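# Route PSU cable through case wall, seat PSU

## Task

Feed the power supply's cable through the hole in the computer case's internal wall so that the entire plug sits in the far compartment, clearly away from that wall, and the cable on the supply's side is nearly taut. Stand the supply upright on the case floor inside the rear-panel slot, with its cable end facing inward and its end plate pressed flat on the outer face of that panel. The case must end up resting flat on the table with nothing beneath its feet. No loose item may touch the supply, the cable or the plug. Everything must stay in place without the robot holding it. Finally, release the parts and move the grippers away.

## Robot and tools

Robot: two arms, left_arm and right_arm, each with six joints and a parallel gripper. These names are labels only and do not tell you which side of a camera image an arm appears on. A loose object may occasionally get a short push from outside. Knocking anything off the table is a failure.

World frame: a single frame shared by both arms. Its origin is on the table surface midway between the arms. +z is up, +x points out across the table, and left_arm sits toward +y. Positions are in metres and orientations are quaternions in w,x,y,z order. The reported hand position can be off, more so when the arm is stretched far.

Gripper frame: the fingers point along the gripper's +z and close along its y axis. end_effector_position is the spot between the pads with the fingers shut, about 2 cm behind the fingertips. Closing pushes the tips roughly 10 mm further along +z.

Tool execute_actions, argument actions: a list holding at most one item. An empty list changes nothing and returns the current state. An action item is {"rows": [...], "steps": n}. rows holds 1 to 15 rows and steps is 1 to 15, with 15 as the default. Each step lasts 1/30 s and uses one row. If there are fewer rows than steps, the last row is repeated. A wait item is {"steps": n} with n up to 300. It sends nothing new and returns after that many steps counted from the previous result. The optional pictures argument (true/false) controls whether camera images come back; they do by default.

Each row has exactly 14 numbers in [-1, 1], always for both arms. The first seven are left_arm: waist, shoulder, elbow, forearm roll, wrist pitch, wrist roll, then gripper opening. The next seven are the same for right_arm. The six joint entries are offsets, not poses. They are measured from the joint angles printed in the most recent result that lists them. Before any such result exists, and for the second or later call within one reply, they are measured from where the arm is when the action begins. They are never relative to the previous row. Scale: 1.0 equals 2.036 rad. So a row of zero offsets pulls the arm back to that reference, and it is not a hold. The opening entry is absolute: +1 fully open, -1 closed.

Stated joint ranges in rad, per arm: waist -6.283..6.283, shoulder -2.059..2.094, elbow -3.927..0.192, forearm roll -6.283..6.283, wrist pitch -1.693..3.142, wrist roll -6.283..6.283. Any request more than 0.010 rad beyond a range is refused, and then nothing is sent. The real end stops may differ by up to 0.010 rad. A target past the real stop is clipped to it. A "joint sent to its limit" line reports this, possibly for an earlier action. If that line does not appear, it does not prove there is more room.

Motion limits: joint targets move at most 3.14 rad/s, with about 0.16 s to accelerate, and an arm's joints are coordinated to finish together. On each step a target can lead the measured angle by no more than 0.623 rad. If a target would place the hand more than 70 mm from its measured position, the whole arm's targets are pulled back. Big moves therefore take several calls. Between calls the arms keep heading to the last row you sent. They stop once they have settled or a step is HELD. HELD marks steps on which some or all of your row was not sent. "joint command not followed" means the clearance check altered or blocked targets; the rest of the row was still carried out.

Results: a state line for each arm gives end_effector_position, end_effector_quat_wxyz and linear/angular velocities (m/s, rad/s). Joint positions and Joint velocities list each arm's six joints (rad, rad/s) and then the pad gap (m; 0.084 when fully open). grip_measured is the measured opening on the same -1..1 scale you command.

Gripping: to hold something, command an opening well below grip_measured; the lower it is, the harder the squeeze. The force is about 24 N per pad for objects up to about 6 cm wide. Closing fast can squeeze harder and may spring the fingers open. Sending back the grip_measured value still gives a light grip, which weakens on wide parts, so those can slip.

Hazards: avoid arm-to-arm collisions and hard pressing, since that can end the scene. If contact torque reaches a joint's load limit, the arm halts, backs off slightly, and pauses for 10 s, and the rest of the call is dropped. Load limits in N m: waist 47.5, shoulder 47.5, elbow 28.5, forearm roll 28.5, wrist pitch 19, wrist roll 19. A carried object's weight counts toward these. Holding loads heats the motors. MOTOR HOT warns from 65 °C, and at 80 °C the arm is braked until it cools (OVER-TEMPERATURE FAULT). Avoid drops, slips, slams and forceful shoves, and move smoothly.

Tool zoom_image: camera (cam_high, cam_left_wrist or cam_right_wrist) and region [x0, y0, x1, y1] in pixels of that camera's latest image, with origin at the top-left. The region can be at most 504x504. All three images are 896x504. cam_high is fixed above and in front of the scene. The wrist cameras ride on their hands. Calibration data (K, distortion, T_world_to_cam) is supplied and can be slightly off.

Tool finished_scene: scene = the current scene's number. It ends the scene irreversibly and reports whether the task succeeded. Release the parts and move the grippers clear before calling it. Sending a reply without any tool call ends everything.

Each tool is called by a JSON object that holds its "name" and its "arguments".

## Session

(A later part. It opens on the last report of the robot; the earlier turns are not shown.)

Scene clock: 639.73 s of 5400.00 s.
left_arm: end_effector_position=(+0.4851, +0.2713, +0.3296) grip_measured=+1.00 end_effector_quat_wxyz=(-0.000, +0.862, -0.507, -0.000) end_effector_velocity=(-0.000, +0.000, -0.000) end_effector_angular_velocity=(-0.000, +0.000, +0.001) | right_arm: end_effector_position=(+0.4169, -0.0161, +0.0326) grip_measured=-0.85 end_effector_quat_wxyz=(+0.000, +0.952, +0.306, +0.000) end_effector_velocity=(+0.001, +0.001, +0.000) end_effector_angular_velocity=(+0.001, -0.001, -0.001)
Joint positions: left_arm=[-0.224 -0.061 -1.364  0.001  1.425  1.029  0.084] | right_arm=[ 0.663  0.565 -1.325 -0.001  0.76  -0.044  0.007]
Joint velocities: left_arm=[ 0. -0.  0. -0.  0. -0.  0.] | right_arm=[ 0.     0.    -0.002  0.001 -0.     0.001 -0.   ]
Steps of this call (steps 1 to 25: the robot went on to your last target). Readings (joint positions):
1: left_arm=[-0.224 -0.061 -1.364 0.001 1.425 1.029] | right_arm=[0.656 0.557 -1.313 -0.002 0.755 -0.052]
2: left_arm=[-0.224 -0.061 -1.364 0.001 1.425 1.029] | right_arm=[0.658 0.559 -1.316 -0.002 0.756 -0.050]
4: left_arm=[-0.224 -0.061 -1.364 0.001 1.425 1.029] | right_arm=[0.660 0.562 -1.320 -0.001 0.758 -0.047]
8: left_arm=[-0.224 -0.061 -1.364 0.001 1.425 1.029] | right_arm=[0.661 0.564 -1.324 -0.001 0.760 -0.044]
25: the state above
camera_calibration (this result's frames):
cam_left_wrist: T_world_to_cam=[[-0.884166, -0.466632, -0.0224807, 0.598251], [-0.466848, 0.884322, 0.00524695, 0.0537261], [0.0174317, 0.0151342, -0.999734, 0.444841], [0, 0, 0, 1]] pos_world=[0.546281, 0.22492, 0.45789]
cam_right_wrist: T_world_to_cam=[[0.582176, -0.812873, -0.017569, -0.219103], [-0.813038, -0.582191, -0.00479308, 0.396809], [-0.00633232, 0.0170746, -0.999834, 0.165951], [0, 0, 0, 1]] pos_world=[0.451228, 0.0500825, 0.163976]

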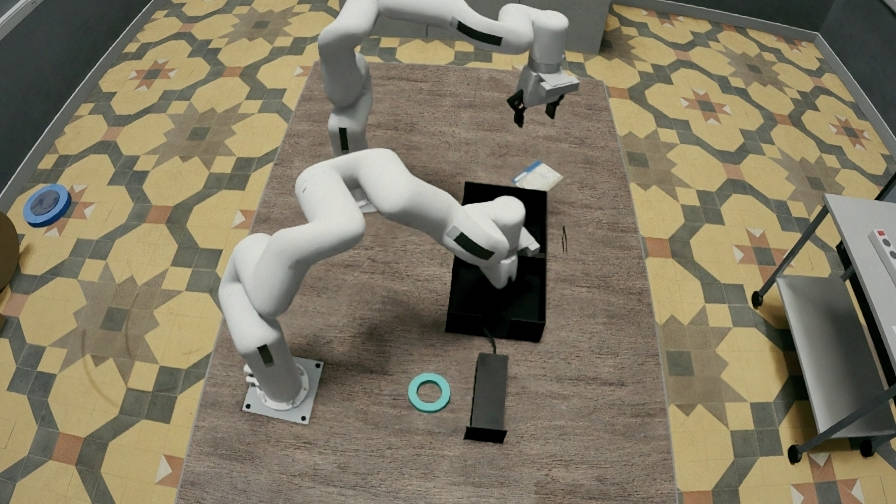

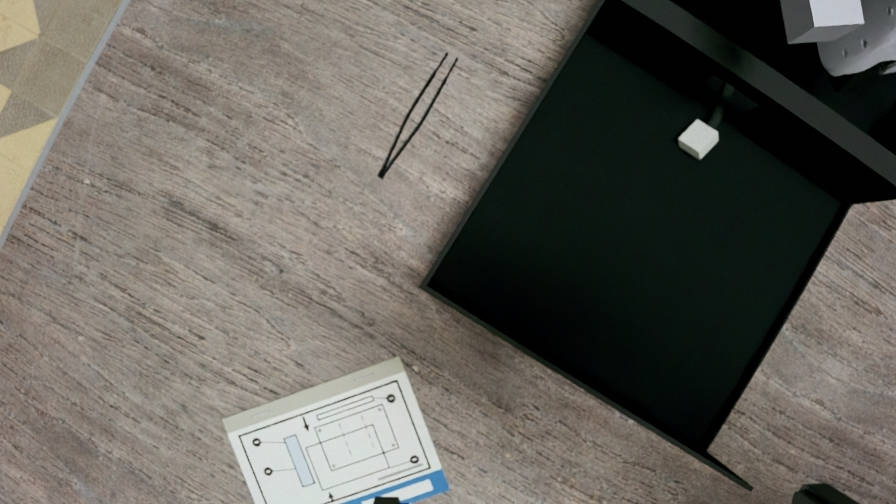

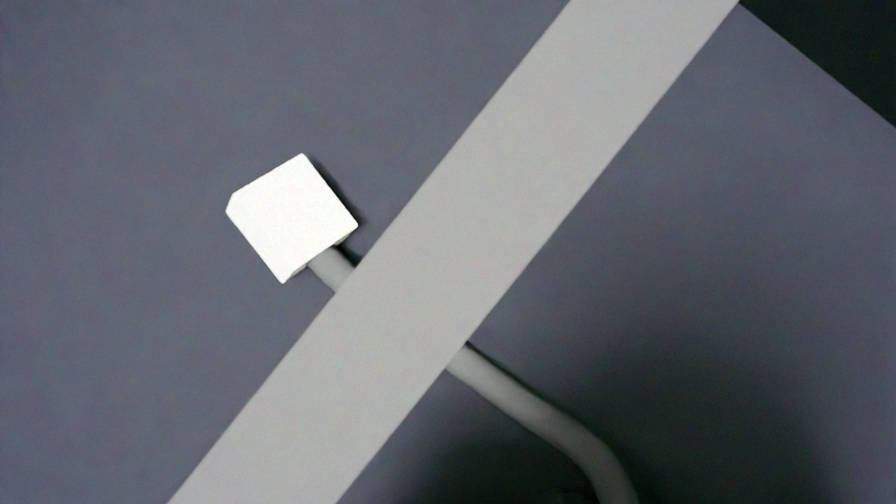

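{"name": "execute_actions", "arguments": {"actions": [{"rows": [[-0.15,-0.0787,0.4532,0,-0.6201,-1.0,0, 0,0,0,0,0,0,-1]], "steps": 15}], "pictures": false}}

{"name": "execute_actions", "arguments": {"actions": [{"steps": 50}], "pictures": false}}

{"name": "execute_actions", "arguments": {"actions": [{"rows": [[0,0,0,0,0,-0.2718,0, 0,0,0,0,0,0,-1]], "steps": 15}], "pictures": false}}

{"name": "execute_actions", "arguments": {"actions": [{"steps": 20}]}}

Scene clock: 663.97 s of 5400.00 s.
left_arm: end_effector_position=(+0.4589, +0.1934, +0.2109) grip_measured=-0.01 end_effector_quat_wxyz=(-0.009, +0.926, -0.375, +0.049) end_effector_velocity=(-0.098, -0.124, -0.299) end_effector_angular_velocity=(-0.197, -0.295, +0.997) | right_arm: end_effector_position=(+0.4169, -0.0161, +0.0326) grip_measured=-0.85 end_effector_quat_wxyz=(+0.000, +0.952, +0.306, +0.000) end_effector_velocity=(-0.000, +0.000, +0.000) end_effector_angular_velocity=(+0.000, -0.000, +0.001)
Joint positions: left_arm=[-0.401 -0.154 -0.898  0.001  0.953  0.557  0.044] | right_arm=[ 0.663  0.565 -1.325 -0.001  0.76  -0.044  0.007]
Joint velocities: left_arm=[-0.319 -0.166  1.158  0.    -1.321 -1.323 -0.   ] | right_arm=[ 0.    -0.     0.    -0.    -0.    -0.001  0.   ]
Steps of this call (steps 1 to 15: the robot went on to your last target; steps 16 to 90: nothing new was sent; then 20.73 s passed at rest; steps 91 to 105: all 15 steps of this action). Readings (joint positions):
91: left_arm=[-0.224 -0.061 -1.363 0.001 1.425 1.029] | right_arm=[0.663 0.565 -1.325 -0.001 0.760 -0.044]
92: left_arm=[-0.225 -0.063 -1.360 0.001 1.420 1.024] | right_arm=[0.663 0.565 -1.325 -0.001 0.760 -0.044]
94: left_arm=[-0.244 -0.074 -1.322 0.001 1.378 0.983] | right_arm=[0.663 0.565 -1.325 -0.001 0.760 -0.044]
98: left_arm=[-0.316 -0.109 -1.165 0.001 1.226 0.830] | right_arm=[0.663 0.565 -1.325 -0.001 0.760 -0.044]
105: the state above

Scene clock: 665.63 s of 5400.00 s.
left_arm: end_effector_position=(+0.4464, +0.1375, +0.1496) grip_measured=-0.01 end_effector_quat_wxyz=(+0.154, +0.916, +0.317, +0.193) end_effector_velocity=(+0.000, -0.000, +0.000) end_effector_angular_velocity=(+0.000, -0.001, -0.000) | right_arm: end_effector_position=(+0.4169, -0.0161, +0.0326) grip_measured=-0.85 end_effector_quat_wxyz=(+0.000, +0.952, +0.306, +0.000) end_effector_velocity=(+0.000, -0.000, +0.000) end_effector_angular_velocity=(-0.001, -0.001, -0.000)
Joint positions: left_arm=[-0.529 -0.221 -0.441  0.001  0.163 -1.006  0.044] | right_arm=[ 0.663  0.565 -1.325 -0.001  0.76  -0.044  0.007]
Joint velocities: left_arm=[ 0.    -0.    -0.    -0.    -0.     0.001  0.   ] | right_arm=[-0.     0.    -0.001 -0.001  0.     0.001 -0.   ]
Steps of this call (steps 1 to 45: the robot went on to your last target; steps 46 to 50: nothing new was sent). Readings (joint positions):
1: left_arm=[-0.412 -0.159 -0.859 0.001 0.906 0.510] | right_arm=[0.663 0.565 -1.325 -0.001 0.760 -0.044]
2: left_arm=[-0.423 -0.165 -0.819 0.001 0.855 0.459] | right_arm=[0.663 0.565 -1.325 -0.001 0.760 -0.044]
4: left_arm=[-0.447 -0.178 -0.733 0.001 0.731 0.335] | right_arm=[0.663 0.565 -1.325 -0.001 0.760 -0.044]
8: left_arm=[-0.495 -0.203 -0.563 0.001 0.425 0.003] | right_arm=[0.663 0.565 -1.325 -0.001 0.760 -0.044]
50: the state above
All arms were judged still, so your last target was given up. Only a new action makes them travel on or press farther. Fingers that are still opening or closing keep moving.

Scene clock: 666.13 s of 5400.00 s.
left_arm: end_effector_position=(+0.4464, +0.1375, +0.1496) grip_measured=-0.01 end_effector_quat_wxyz=(+0.199, +0.801, +0.546, +0.146) end_effector_velocity=(-0.000, -0.000, -0.000) end_effector_angular_velocity=(-0.105, +0.037, +0.204) | right_arm: end_effector_position=(+0.4169, -0.0161, +0.0326) grip_measured=-0.85 end_effector_quat_wxyz=(+0.000, +0.952, +0.306, +0.000) end_effector_velocity=(+0.001, +0.000, +0.000) end_effector_angular_velocity=(+0.000, -0.001, -0.000)
Joint positions: left_arm=[-0.529 -0.221 -0.441  0.001  0.163 -1.537  0.044] | right_arm=[ 0.663  0.565 -1.325 -0.001  0.76  -0.044  0.007]
Joint velocities: left_arm=[-0.001 -0.     0.     0.     0.    -0.233  0.   ] | right_arm=[-0.    -0.    -0.001 -0.     0.     0.001 -0.   ]
Steps of this call (steps 1 to 15: all 15 steps of this action). Readings (joint positions):
1: left_arm=[-0.529 -0.221 -0.441 0.001 0.163 -1.007] | right_arm=[0.663 0.565 -1.325 -0.001 0.760 -0.044]
2: left_arm=[-0.529 -0.221 -0.441 0.001 0.163 -1.012] | right_arm=[0.663 0.565 -1.325 -0.001 0.760 -0.044]
4: left_arm=[-0.529 -0.221 -0.441 0.001 0.163 -1.056] | right_arm=[0.663 0.565 -1.325 -0.001 0.760 -0.044]
8: left_arm=[-0.529 -0.221 -0.441 0.001 0.163 -1.308] | right_arm=[0.663 0.565 -1.325 -0.001 0.760 -0.044]
15: the state above

Scene clock: 666.80 s of 5400.00 s.
left_arm: end_effector_position=(+0.4464, +0.1375, +0.1496) grip_measured=-0.01 end_effector_quat_wxyz=(+0.201, +0.794, +0.555, +0.144) end_effector_velocity=(+0.000, -0.000, +0.000) end_effector_angular_velocity=(-0.001, -0.000, +0.001) | right_arm: end_effector_position=(+0.4169, -0.0161, +0.0326) grip_measured=-0.85 end_effector_quat_wxyz=(+0.000, +0.952, +0.306, +0.000) end_effector_velocity=(+0.000, +0.000, +0.000) end_effector_angular_velocity=(+0.001, -0.001, -0.001)
Joint positions: left_arm=[-0.529 -0.221 -0.441  0.001  0.163 -1.56   0.044] | right_arm=[ 0.663  0.565 -1.325 -0.001  0.76  -0.044  0.007]
Joint velocities: left_arm=[-0.     0.    -0.001 -0.    -0.    -0.002  0.   ] | right_arm=[ 0.    -0.    -0.     0.    -0.001  0.001 -0.   ]
Steps of this call (steps 1 to 20: the robot went on to your last target). Readings (joint positions):
1: left_arm=[-0.529 -0.221 -0.441 0.001 0.163 -1.544] | right_arm=[0.663 0.565 -1.325 -0.001 0.760 -0.044]
2: left_arm=[-0.529 -0.221 -0.441 0.001 0.163 -1.548] | right_arm=[0.663 0.565 -1.325 -0.001 0.760 -0.044]
4: left_arm=[-0.529 -0.221 -0.441 0.001 0.163 -1.554] | right_arm=[0.663 0.565 -1.325 -0.001 0.760 -0.044]
8: left_arm=[-0.529 -0.221 -0.441 0.001 0.163 -1.558] | right_arm=[0.663 0.565 -1.325 -0.001 0.760 -0.044]
20: the state above
camera_calibration (this result's frames):
cam_left_wrist: T_world_to_cam=[[0.825908, -0.327208, 0.459141, -0.357126], [-0.362462, -0.93192, -0.012133, 0.360685], [0.431852, -0.1564, -0.888281, 0.0894934], [0, 0, 0, 1]] pos_world=[0.38704, 0.233272, 0.247843]
cam_right_wrist: T_world_to_cam=[[0.582176, -0.812873, -0.0175689, -0.219103], [-0.813038, -0.582191, -0.00479322, 0.396809], [-0.00633215, 0.0170746, -0.999834, 0.165951], [0, 0, 0, 1]] pos_world=[0.451229, 0.0500825, 0.163976]

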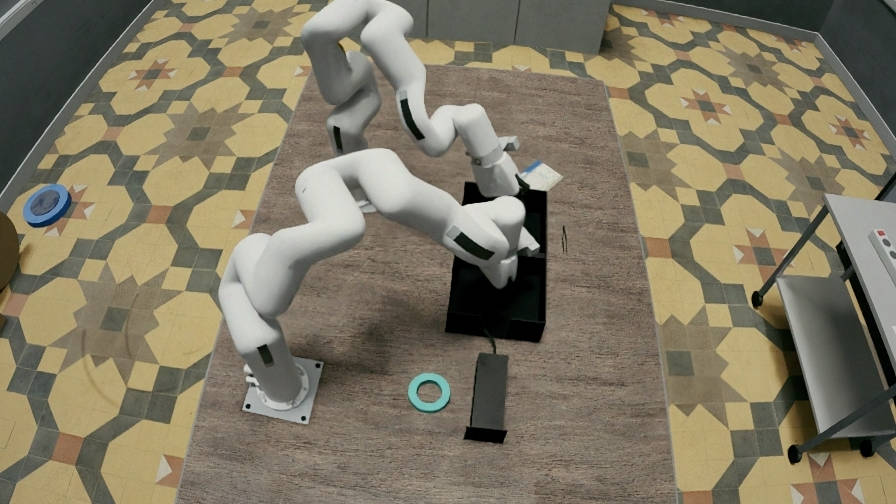

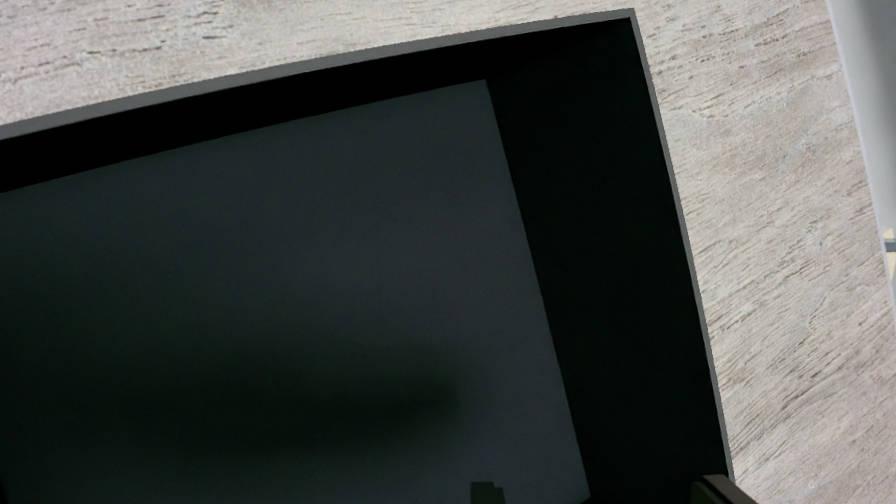

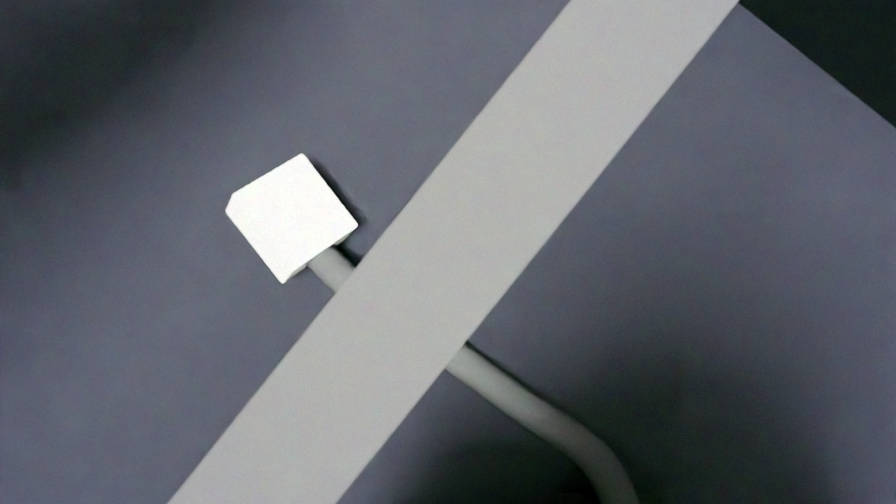

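{"name": "execute_actions", "arguments": {"actions": [{"rows": [[0,0.2009,0.0075,0,-0.2085,0,0, 0,0,0,0,0,0,-1]], "steps": 15}], "pictures": false}}

{"name": "execute_actions", "arguments": {"actions": [{"steps": 30}]}}

Scene clock: 670.27 s of 5400.00 s.
left_arm: end_effector_position=(+0.4465, +0.1374, +0.0418) grip_measured=-0.01 end_effector_quat_wxyz=(+0.200, +0.795, +0.555, +0.143) end_effector_velocity=(+0.014, -0.004, -0.029) end_effector_angular_velocity=(-0.027, -0.074, +0.003) | right_arm: end_effector_position=(+0.4169, -0.0161, +0.0326) grip_measured=-0.85 end_effector_quat_wxyz=(+0.000, +0.952, +0.306, +0.000) end_effector_velocity=(-0.001, -0.001, -0.001) end_effector_angular_velocity=(-0.001, +0.002, +0.001)
Joint positions: left_arm=[-0.529  0.169 -0.425  0.001 -0.239 -1.56   0.044] | right_arm=[ 0.663  0.565 -1.325 -0.001  0.76  -0.044  0.007]
Joint velocities: left_arm=[ 0.001  0.181 -0.022 -0.    -0.238 -0.001  0.   ] | right_arm=[ 0.     0.     0.002 -0.     0.    -0.001 -0.   ]
Steps of this call (steps 1 to 15: the robot went on to your last target; steps 16 to 89: nothing new was sent; steps 90 to 104: all 15 steps of this action). Readings (joint positions):
90: left_arm=[-0.529 -0.221 -0.441 0.001 0.163 -1.560] | right_arm=[0.663 0.565 -1.325 -0.001 0.760 -0.044]
91: left_arm=[-0.529 -0.218 -0.441 0.001 0.158 -1.560] | right_arm=[0.663 0.565 -1.325 -0.001 0.760 -0.044]
93: left_arm=[-0.529 -0.181 -0.442 0.001 0.114 -1.560] | right_arm=[0.663 0.565 -1.325 -0.001 0.760 -0.044]
97: left_arm=[-0.529 -0.008 -0.432 0.001 -0.057 -1.560] | right_arm=[0.663 0.565 -1.325 -0.001 0.760 -0.044]
104: the state above

Scene clock: 671.27 s of 5400.00 s.
left_arm: end_effector_position=(+0.4467, +0.1373, +0.0377) grip_measured=-0.01 end_effector_quat_wxyz=(+0.201, +0.794, +0.555, +0.144) end_effector_velocity=(+0.000, -0.000, +0.000) end_effector_angular_velocity=(+0.000, -0.000, -0.001) | right_arm: end_effector_position=(+0.4169, -0.0161, +0.0326) grip_measured=-0.85 end_effector_quat_wxyz=(+0.000, +0.952, +0.306, +0.000) end_effector_velocity=(-0.000, -0.000, -0.000) end_effector_angular_velocity=(-0.001, +0.001, +0.002)
Joint positions: left_arm=[-0.529  0.187 -0.426  0.001 -0.262 -1.56   0.044] | right_arm=[ 0.663  0.565 -1.325 -0.001  0.76  -0.044  0.007]
Joint velocities: left_arm=[-0.  0. -0. -0.  0.  0. -0.] | right_arm=[-0.    -0.     0.001 -0.     0.    -0.002  0.   ]
Steps of this call (steps 1 to 30: the robot went on to your last target). Readings (joint positions):
1: left_arm=[-0.529 0.174 -0.426 0.001 -0.246 -1.560] | right_arm=[0.663 0.565 -1.325 -0.001 0.760 -0.044]
2: left_arm=[-0.529 0.177 -0.426 0.001 -0.251 -1.560] | right_arm=[0.663 0.565 -1.325 -0.001 0.760 -0.044]
4: left_arm=[-0.529 0.181 -0.427 0.001 -0.256 -1.560] | right_arm=[0.663 0.565 -1.325 -0.001 0.760 -0.044]
8: left_arm=[-0.529 0.185 -0.426 0.001 -0.260 -1.560] | right_arm=[0.663 0.565 -1.325 -0.001 0.760 -0.044]
30: the state above
All arms were judged still, so your last target was given up. Only a new action makes them travel on or press farther. Fingers that are still opening or closing keep moving.
camera_calibration (this result's frames):
cam_left_wrist: T_world_to_cam=[[0.82581, -0.327163, 0.45935, -0.306012], [-0.362589, -0.931874, -0.0118553, 0.359299], [0.431935, -0.156765, -0.888176, -0.010016], [0, 0, 0, 1]] pos_world=[0.387312, 0.233135, 0.13593]
cam_right_wrist: T_world_to_cam=[[0.582177, -0.812873, -0.0175688, -0.219103], [-0.813038, -0.582191, -0.00479317, 0.396809], [-0.00633219, 0.0170746, -0.999834, 0.165951], [0, 0, 0, 1]] pos_world=[0.451229, 0.0500825, 0.163976]

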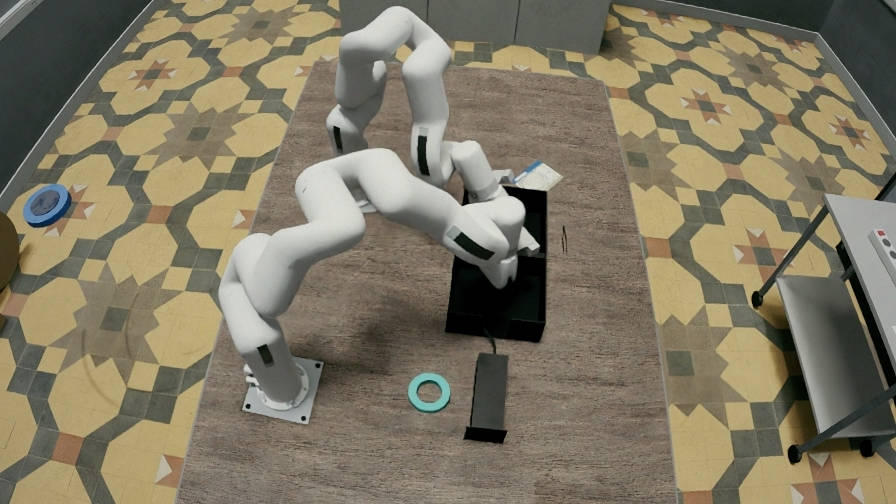

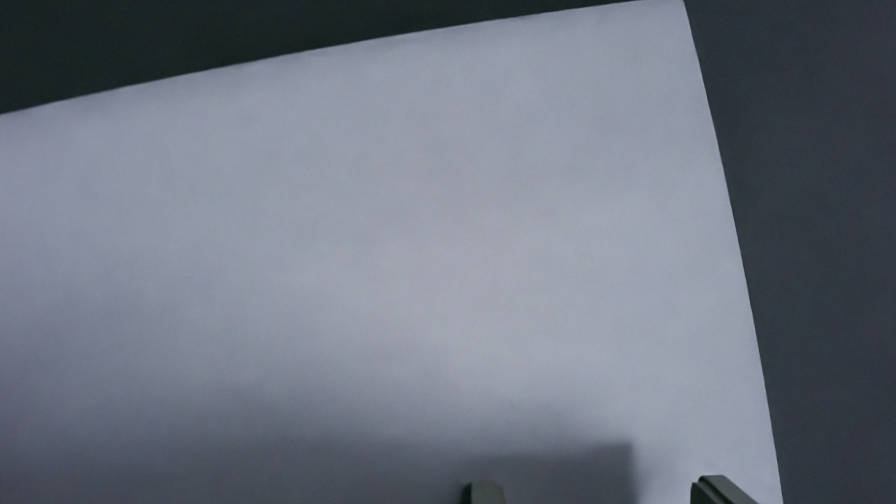

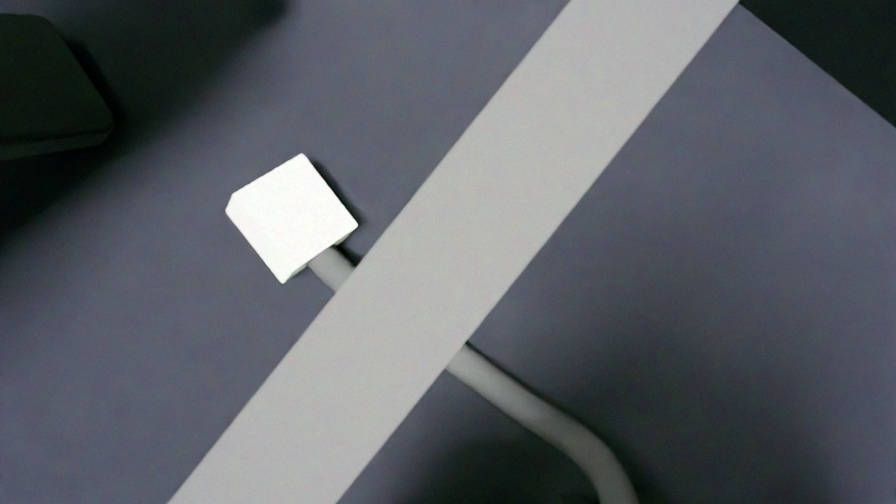

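{"name": "execute_actions", "arguments": {"actions": [{"rows": [[-0.0481,0.0026,-0.0036,0,0.0015,-0.048,0, 0,0,0,0,0,0,-1]], "steps": 15}], "pictures": false}}

{"name": "execute_actions", "arguments": {"actions": [{"steps": 20}]}}

Scene clock: 676.77 s of 5400.00 s.
left_arm: end_effector_position=(+0.4320, +0.0965, +0.0373) grip_measured=-0.01 end_effector_quat_wxyz=(+0.214, +0.794, +0.555, +0.124) end_effector_velocity=(-0.002, -0.005, +0.000) end_effector_angular_velocity=(-0.006, +0.003, -0.000) | right_arm: end_effector_position=(+0.4169, -0.0161, +0.0326) grip_measured=-0.85 end_effector_quat_wxyz=(+0.000, +0.952, +0.306, +0.000) end_effector_velocity=(-0.000, -0.000, -0.000) end_effector_angular_velocity=(-0.000, +0.001, -0.001)
Joint positions: left_arm=[-0.625  0.193 -0.433  0.001 -0.259 -1.656  0.044] | right_arm=[ 0.663  0.565 -1.325 -0.001  0.76  -0.044  0.007]
Joint velocities: left_arm=[-0.012  0.    -0.001 -0.     0.001 -0.013  0.   ] | right_arm=[ 0.    -0.     0.001  0.     0.     0.001 -0.   ]
Steps of this call (steps 1 to 90: nothing new was sent; then 2.00 s passed at rest; steps 91 to 105: all 15 steps of this action). Readings (joint positions):
91: left_arm=[-0.529 0.187 -0.426 0.001 -0.262 -1.560] | right_arm=[0.663 0.565 -1.325 -0.001 0.760 -0.044]
92: left_arm=[-0.532 0.188 -0.426 0.001 -0.261 -1.564] | right_arm=[0.663 0.565 -1.325 -0.001 0.760 -0.044]
94: left_arm=[-0.563 0.189 -0.428 0.000 -0.260 -1.596] | right_arm=[0.663 0.565 -1.325 -0.001 0.760 -0.044]
98: left_arm=[-0.614 0.192 -0.432 0.001 -0.259 -1.642] | right_arm=[0.663 0.565 -1.325 -0.001 0.760 -0.044]
105: the state above

Scene clock: 677.43 s of 5400.00 s.
left_arm: end_effector_position=(+0.4317, +0.0959, +0.0373) grip_measured=-0.01 end_effector_quat_wxyz=(+0.214, +0.795, +0.555, +0.123) end_effector_velocity=(-0.000, -0.000, -0.000) end_effector_angular_velocity=(+0.001, +0.000, -0.002) | right_arm: end_effector_position=(+0.4169, -0.0161, +0.0326) grip_measured=-0.85 end_effector_quat_wxyz=(+0.000, +0.952, +0.306, +0.000) end_effector_velocity=(+0.001, +0.000, +0.001) end_effector_angular_velocity=(+0.001, -0.001, -0.000)
Joint positions: left_arm=[-0.627  0.193 -0.433  0.001 -0.259 -1.657  0.044] | right_arm=[ 0.663  0.565 -1.325 -0.001  0.76  -0.044  0.007]
Joint velocities: left_arm=[-0.001  0.     0.     0.     0.     0.001  0.   ] | right_arm=[-0.    -0.    -0.002  0.     0.     0.    -0.   ]
Steps of this call (steps 1 to 15: the robot went on to your last target; steps 16 to 20: nothing new was sent). Readings (joint positions):
1: left_arm=[-0.626 0.193 -0.433 0.001 -0.259 -1.656] | right_arm=[0.663 0.565 -1.325 -0.001 0.760 -0.044]
2: left_arm=[-0.626 0.193 -0.433 0.001 -0.259 -1.657] | right_arm=[0.663 0.565 -1.325 -0.001 0.760 -0.044]
4: left_arm=[-0.626 0.193 -0.433 0.001 -0.259 -1.657] | right_arm=[0.663 0.565 -1.325 -0.001 0.760 -0.044]
8: left_arm=[-0.627 0.193 -0.433 0.001 -0.259 -1.657] | right_arm=[0.663 0.565 -1.325 -0.001 0.760 -0.044]
20: the state above
All arms were judged still, so your last target was given up. Only a new action makes them travel on or press farther. Fingers that are still opening or closing keep moving.
camera_calibration (this result's frames):
cam_left_wrist: T_world_to_cam=[[0.830475, -0.317515, 0.457707, -0.309902], [-0.373625, -0.926923, 0.0348995, 0.317787], [0.413178, -0.199994, -0.888418, 0.00181051], [0, 0, 0, 1]] pos_world=[0.375351, 0.196527, 0.132362]
cam_right_wrist: T_world_to_cam=[[0.582177, -0.812872, -0.0175689, -0.219103], [-0.813038, -0.582191, -0.00479336, 0.396809], [-0.0063321, 0.0170748, -0.999834, 0.165951], [0, 0, 0, 1]] pos_world=[0.451229, 0.0500825, 0.163976]

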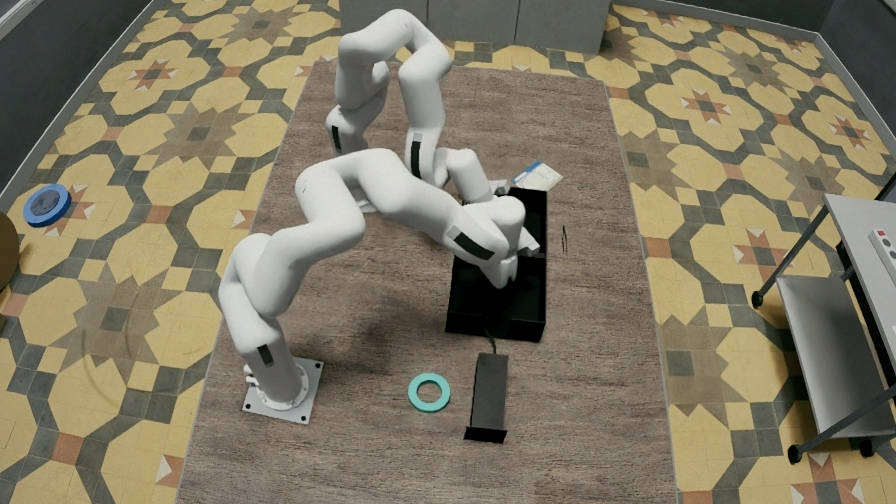

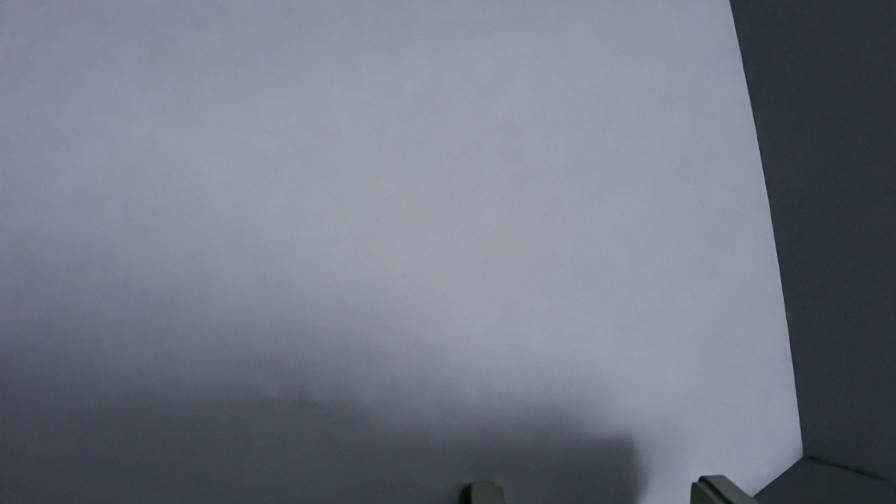

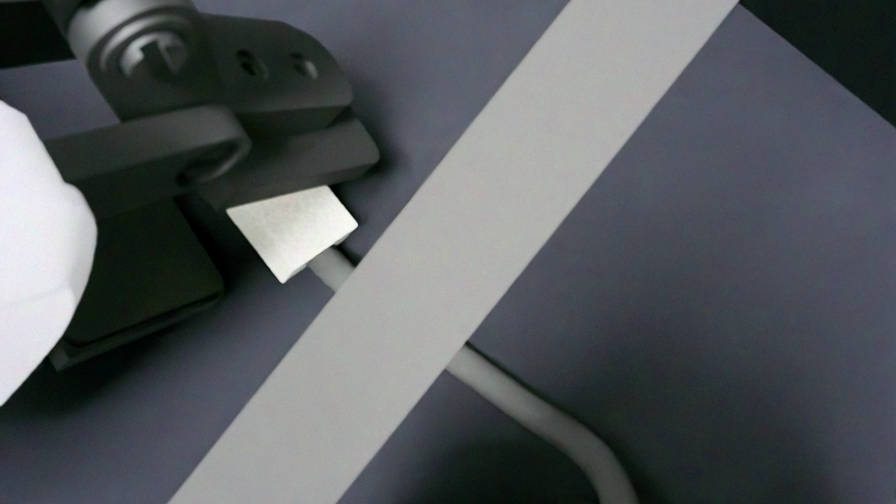

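{"name": "execute_actions", "arguments": {"actions": [{"rows": [[0,0,0,0,0,0,-0.4, 0,0,0,0,0,0,-1],[0,0,0,0,0,0,-0.4, 0,0,0,0,0,0,-1],[0,0,0,0,0,0,-0.4, 0,0,0,0,0,0,-1],[0,0,0,0,0,0,-0.4, 0,0,0,0,0,0,-1],[0,0,0,0,0,0,-0.4, 0,0,0,0,0,0,-1],[0,0,0,0,0,0,-0.4, 0,0,0,0,0,0,-1],[0,0,0,0,0,0,-1, 0,0,0,0,0,0,-1]], "steps": 15}], "pictures": false}}

{"name": "execute_actions", "arguments": {"actions": [{"steps": 15}]}}

Scene clock: 680.93 s of 5400.00 s.
left_arm: end_effector_position=(+0.4318, +0.0959, +0.0373) grip_measured=-1.00 end_effector_quat_wxyz=(+0.214, +0.795, +0.555, +0.123) end_effector_velocity=(+0.000, +0.000, -0.000) end_effector_angular_velocity=(+0.000, +0.000, +0.000) | right_arm: end_effector_position=(+0.4169, -0.0161, +0.0326) grip_measured=-0.85 end_effector_quat_wxyz=(+0.000, +0.952, +0.306, +0.000) end_effector_velocity=(-0.000, -0.000, +0.000) end_effector_angular_velocity=(-0.000, -0.000, +0.001)
Joint positions: left_arm=[-0.627  0.193 -0.433  0.001 -0.259 -1.657  0.   ] | right_arm=[ 0.663  0.565 -1.325 -0.001  0.76  -0.044  0.007]
Joint velocities: left_arm=[ 0.001  0.    -0.    -0.     0.001  0.001  0.   ] | right_arm=[-0.    -0.     0.    -0.     0.    -0.001  0.   ]
Steps of this call (steps 1 to 90: nothing new was sent; steps 91 to 105: all 15 steps of this action). Readings (joint positions):
91: left_arm=[-0.627 0.193 -0.433 0.001 -0.259 -1.657] | right_arm=[0.663 0.565 -1.325 -0.001 0.760 -0.044]
92: left_arm=[-0.627 0.193 -0.433 0.001 -0.259 -1.657] | right_arm=[0.663 0.565 -1.325 -0.001 0.760 -0.044]
94: left_arm=[-0.627 0.193 -0.433 0.001 -0.259 -1.657] | right_arm=[0.663 0.565 -1.325 -0.001 0.760 -0.044]
98: left_arm=[-0.627 0.193 -0.433 0.001 -0.259 -1.657] | right_arm=[0.663 0.565 -1.325 -0.001 0.760 -0.044]
105: the state above

Scene clock: 681.43 s of 5400.00 s.
left_arm: end_effector_position=(+0.4317, +0.0959, +0.0373) grip_measured=-1.00 end_effector_quat_wxyz=(+0.214, +0.795, +0.555, +0.123) end_effector_velocity=(+0.000, +0.000, +0.000) end_effector_angular_velocity=(-0.001, +0.000, +0.001) | right_arm: end_effector_position=(+0.4169, -0.0161, +0.0326) grip_measured=-0.85 end_effector_quat_wxyz=(+0.000, +0.952, +0.306, +0.000) end_effector_velocity=(-0.000, -0.000, -0.000) end_effector_angular_velocity=(+0.000, +0.001, -0.001)
Joint positions: left_arm=[-0.627  0.193 -0.433  0.001 -0.259 -1.657  0.   ] | right_arm=[ 0.663  0.565 -1.325 -0.001  0.76  -0.044  0.007]
Joint velocities: left_arm=[ 0.    -0.     0.    -0.    -0.    -0.001  0.   ] | right_arm=[-0.    -0.     0.     0.001 -0.     0.    -0.   ]
Steps of this call (steps 1 to 15: the robot went on to your last target). Readings (joint positions):
1: left_arm=[-0.627 0.193 -0.433 0.001 -0.259 -1.657] | right_arm=[0.663 0.565 -1.325 -0.001 0.760 -0.044]
2: left_arm=[-0.627 0.193 -0.433 0.001 -0.259 -1.657] | right_arm=[0.663 0.565 -1.325 -0.001 0.760 -0.044]
4: left_arm=[-0.627 0.193 -0.433 0.001 -0.259 -1.657] | right_arm=[0.663 0.565 -1.325 -0.001 0.760 -0.044]
8: left_arm=[-0.627 0.193 -0.433 0.001 -0.259 -1.657] | right_arm=[0.663 0.565 -1.325 -0.001 0.760 -0.044]
15: the state above
All arms were judged still, so your last target was given up. Only a new action makes them travel on or press farther. Fingers that are still opening or closing keep moving.
camera_calibration (this result's frames):
cam_left_wrist: T_world_to_cam=[[0.830473, -0.317516, 0.457711, -0.309903], [-0.373626, -0.926923, 0.0348996, 0.317787], [0.413181, -0.199996, -0.888416, 0.0018099], [0, 0, 0, 1]] pos_world=[0.375352, 0.196526, 0.132363]
cam_right_wrist: T_world_to_cam=[[0.582177, -0.812872, -0.017569, -0.219103], [-0.813037, -0.582192, -0.00479568, 0.39681], [-0.00633023, 0.0170762, -0.999834, 0.165951], [0, 0, 0, 1]] pos_world=[0.451229, 0.0500831, 0.163977]

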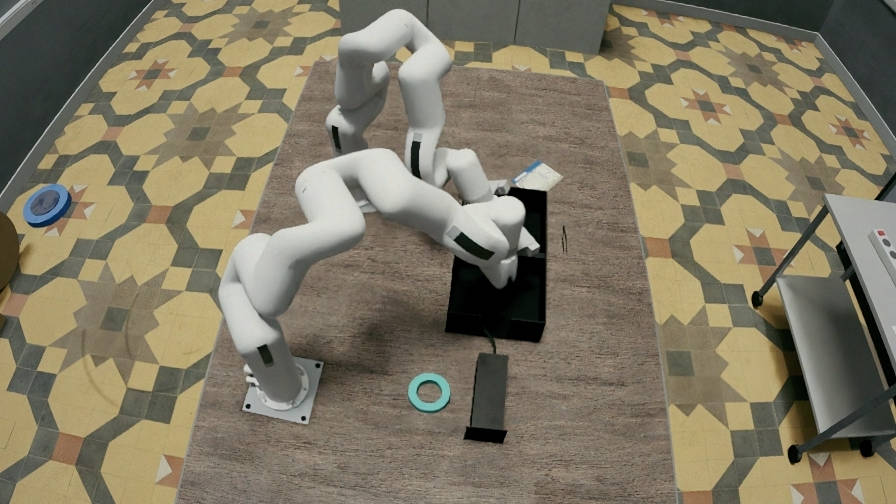

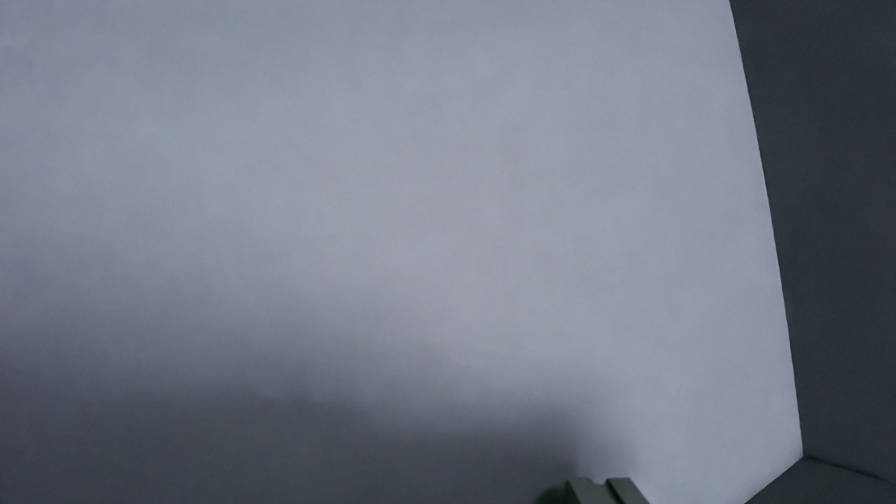

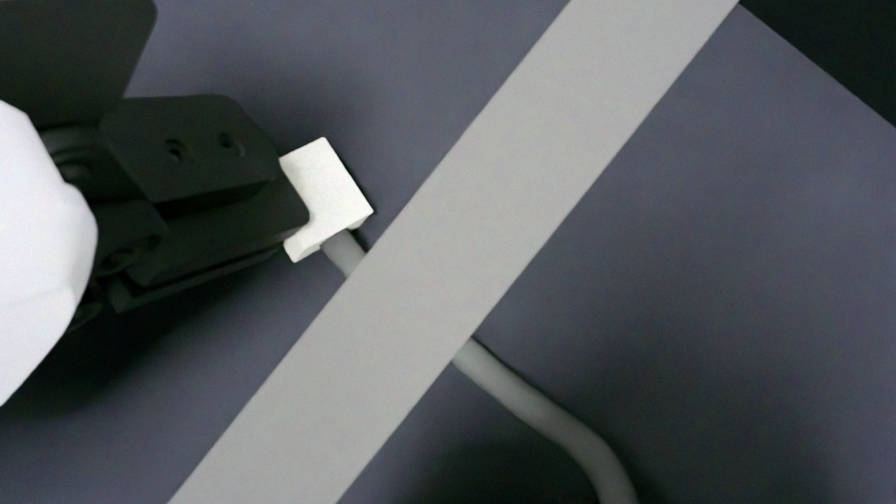

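{"name": "execute_actions", "arguments": {"actions": [{"rows": [[0,0,0,0,0,0,0.1, 0,0,0,0,0,0,-1],[0,0,0,0,0,0,0.1, 0,0,0,0,0,0,-1],[0,0,0,0,0,0,0.1, 0,0,0,0,0,0,-1],[0,0,0,0,0,0,0.1, 0,0,0,0,0,0,-1],[0,0,0,0,0,0,0.1, 0,0,0,0,0,0,-1],[0,0,0,0,0,0,0.1, 0,0,0,0,0,0,-1],[0,0,0,0,0,0,0.1, 0,0,0,0,0,0,-1],[0,0,0,0,0,0,0.1, 0,-0.018,0,0,0.018,0,-1]], "steps": 15}], "pictures": false}}

{"name": "execute_actions", "arguments": {"actions": [{"steps": 25}]}}

Scene clock: 686.40 s of 5400.00 s.
left_arm: end_effector_position=(+0.4317, +0.0959, +0.0373) grip_measured=+0.09 end_effector_quat_wxyz=(+0.214, +0.795, +0.555, +0.123) end_effector_velocity=(+0.000, -0.000, +0.000) end_effector_angular_velocity=(-0.001, -0.001, +0.000) | right_arm: end_effector_position=(+0.4174, -0.0158, +0.0500) grip_measured=-0.85 end_effector_quat_wxyz=(-0.000, +0.952, +0.306, +0.003) end_effector_velocity=(-0.008, -0.006, +0.014) end_effector_angular_velocity=(-0.014, +0.020, +0.001)
Joint positions: left_arm=[-0.627  0.193 -0.433  0.001 -0.259 -1.657  0.048] | right_arm=[ 0.663  0.531 -1.327 -0.001  0.791 -0.044  0.007]
Joint velocities: left_arm=[-0. -0. -0. -0. -0. -0.  0.] | right_arm=[-0.    -0.04   0.013 -0.     0.052 -0.001  0.   ]
Steps of this call (steps 1 to 90: nothing new was sent; then 1.47 s passed at rest; steps 91 to 105: all 15 steps of this action). Readings (joint positions):
91: left_arm=[-0.627 0.193 -0.433 0.001 -0.259 -1.657] | right_arm=[0.663 0.565 -1.325 -0.001 0.760 -0.044]
92: left_arm=[-0.627 0.193 -0.433 0.001 -0.259 -1.657] | right_arm=[0.663 0.565 -1.325 -0.001 0.760 -0.044]
94: left_arm=[-0.627 0.193 -0.433 0.001 -0.259 -1.657] | right_arm=[0.663 0.565 -1.325 -0.001 0.760 -0.044]
98: left_arm=[-0.627 0.193 -0.433 0.001 -0.259 -1.657] | right_arm=[0.663 0.564 -1.325 -0.001 0.760 -0.044]
105: the state above

Scene clock: 687.23 s of 5400.00 s.
left_arm: end_effector_position=(+0.4317, +0.0959, +0.0373) grip_measured=+0.09 end_effector_quat_wxyz=(+0.214, +0.795, +0.555, +0.123) end_effector_velocity=(-0.000, +0.000, -0.000) end_effector_angular_velocity=(+0.000, +0.000, -0.001) | right_arm: end_effector_position=(+0.4161, -0.0167, +0.0505) grip_measured=-0.85 end_effector_quat_wxyz=(+0.000, +0.952, +0.306, +0.000) end_effector_velocity=(+0.000, +0.000, +0.000) end_effector_angular_velocity=(+0.000, +0.000, -0.000)
Joint positions: left_arm=[-0.627  0.193 -0.433  0.001 -0.259 -1.657  0.048] | right_arm=[ 0.663  0.528 -1.325 -0.001  0.797 -0.044  0.007]
Joint velocities: left_arm=[-0.     0.     0.    -0.    -0.     0.001 -0.   ] | right_arm=[-0. -0. -0.  0.  0.  0.  0.]
Steps of this call (steps 1 to 15: the robot went on to your last target; steps 16 to 25: nothing new was sent). Readings (joint positions):
1: left_arm=[-0.627 0.193 -0.433 0.001 -0.259 -1.657] | right_arm=[0.663 0.530 -1.326 -0.001 0.793 -0.044]
2: left_arm=[-0.627 0.193 -0.433 0.001 -0.259 -1.657] | right_arm=[0.663 0.529 -1.326 -0.001 0.794 -0.044]
4: left_arm=[-0.627 0.193 -0.433 0.001 -0.259 -1.657] | right_arm=[0.663 0.529 -1.325 -0.001 0.795 -0.044]
8: left_arm=[-0.627 0.193 -0.433 0.001 -0.259 -1.657] | right_arm=[0.663 0.528 -1.325 -0.001 0.796 -0.044]
25: the state above
All arms were judged still, so your last target was given up. Only a new action makes them travel on or press farther. Fingers that are still opening or closing keep moving.
camera_calibration (this result's frames):
cam_left_wrist: T_world_to_cam=[[0.830473, -0.317516, 0.457711, -0.309903], [-0.373626, -0.926923, 0.0348996, 0.317787], [0.413181, -0.199996, -0.888416, 0.00180993], [0, 0, 0, 1]] pos_world=[0.375352, 0.196526, 0.132363]
cam_right_wrist: T_world_to_cam=[[0.582147, -0.812895, -0.017532, -0.218748], [-0.813059, -0.582162, -0.00477696, 0.395947], [-0.00632328, 0.0170354, -0.999835, 0.183866], [0, 0, 0, 1]] pos_world=[0.450435, 0.049554, 0.181892]

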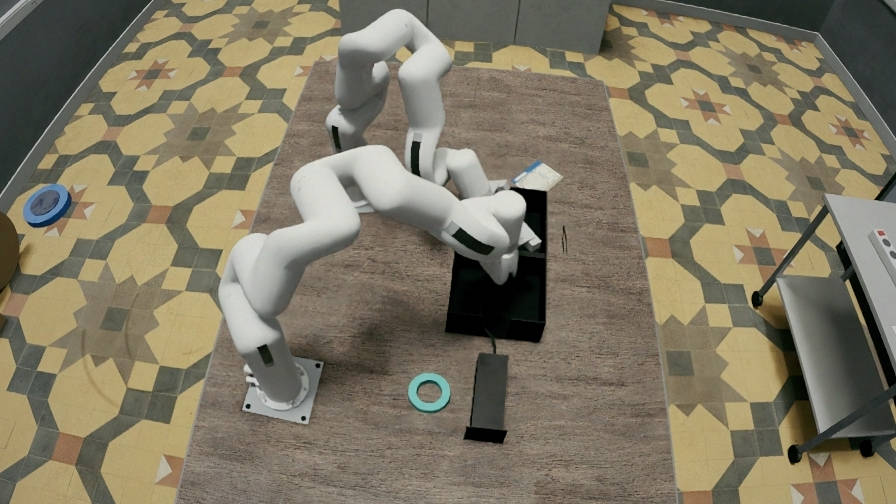

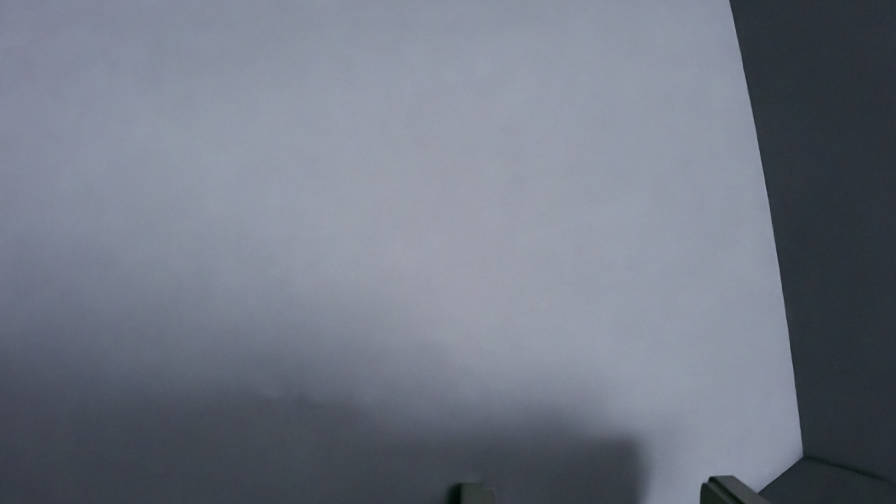

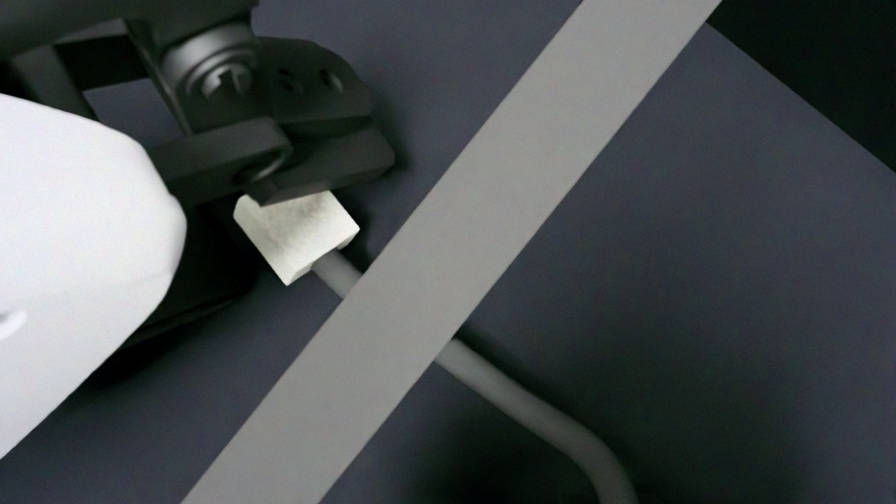

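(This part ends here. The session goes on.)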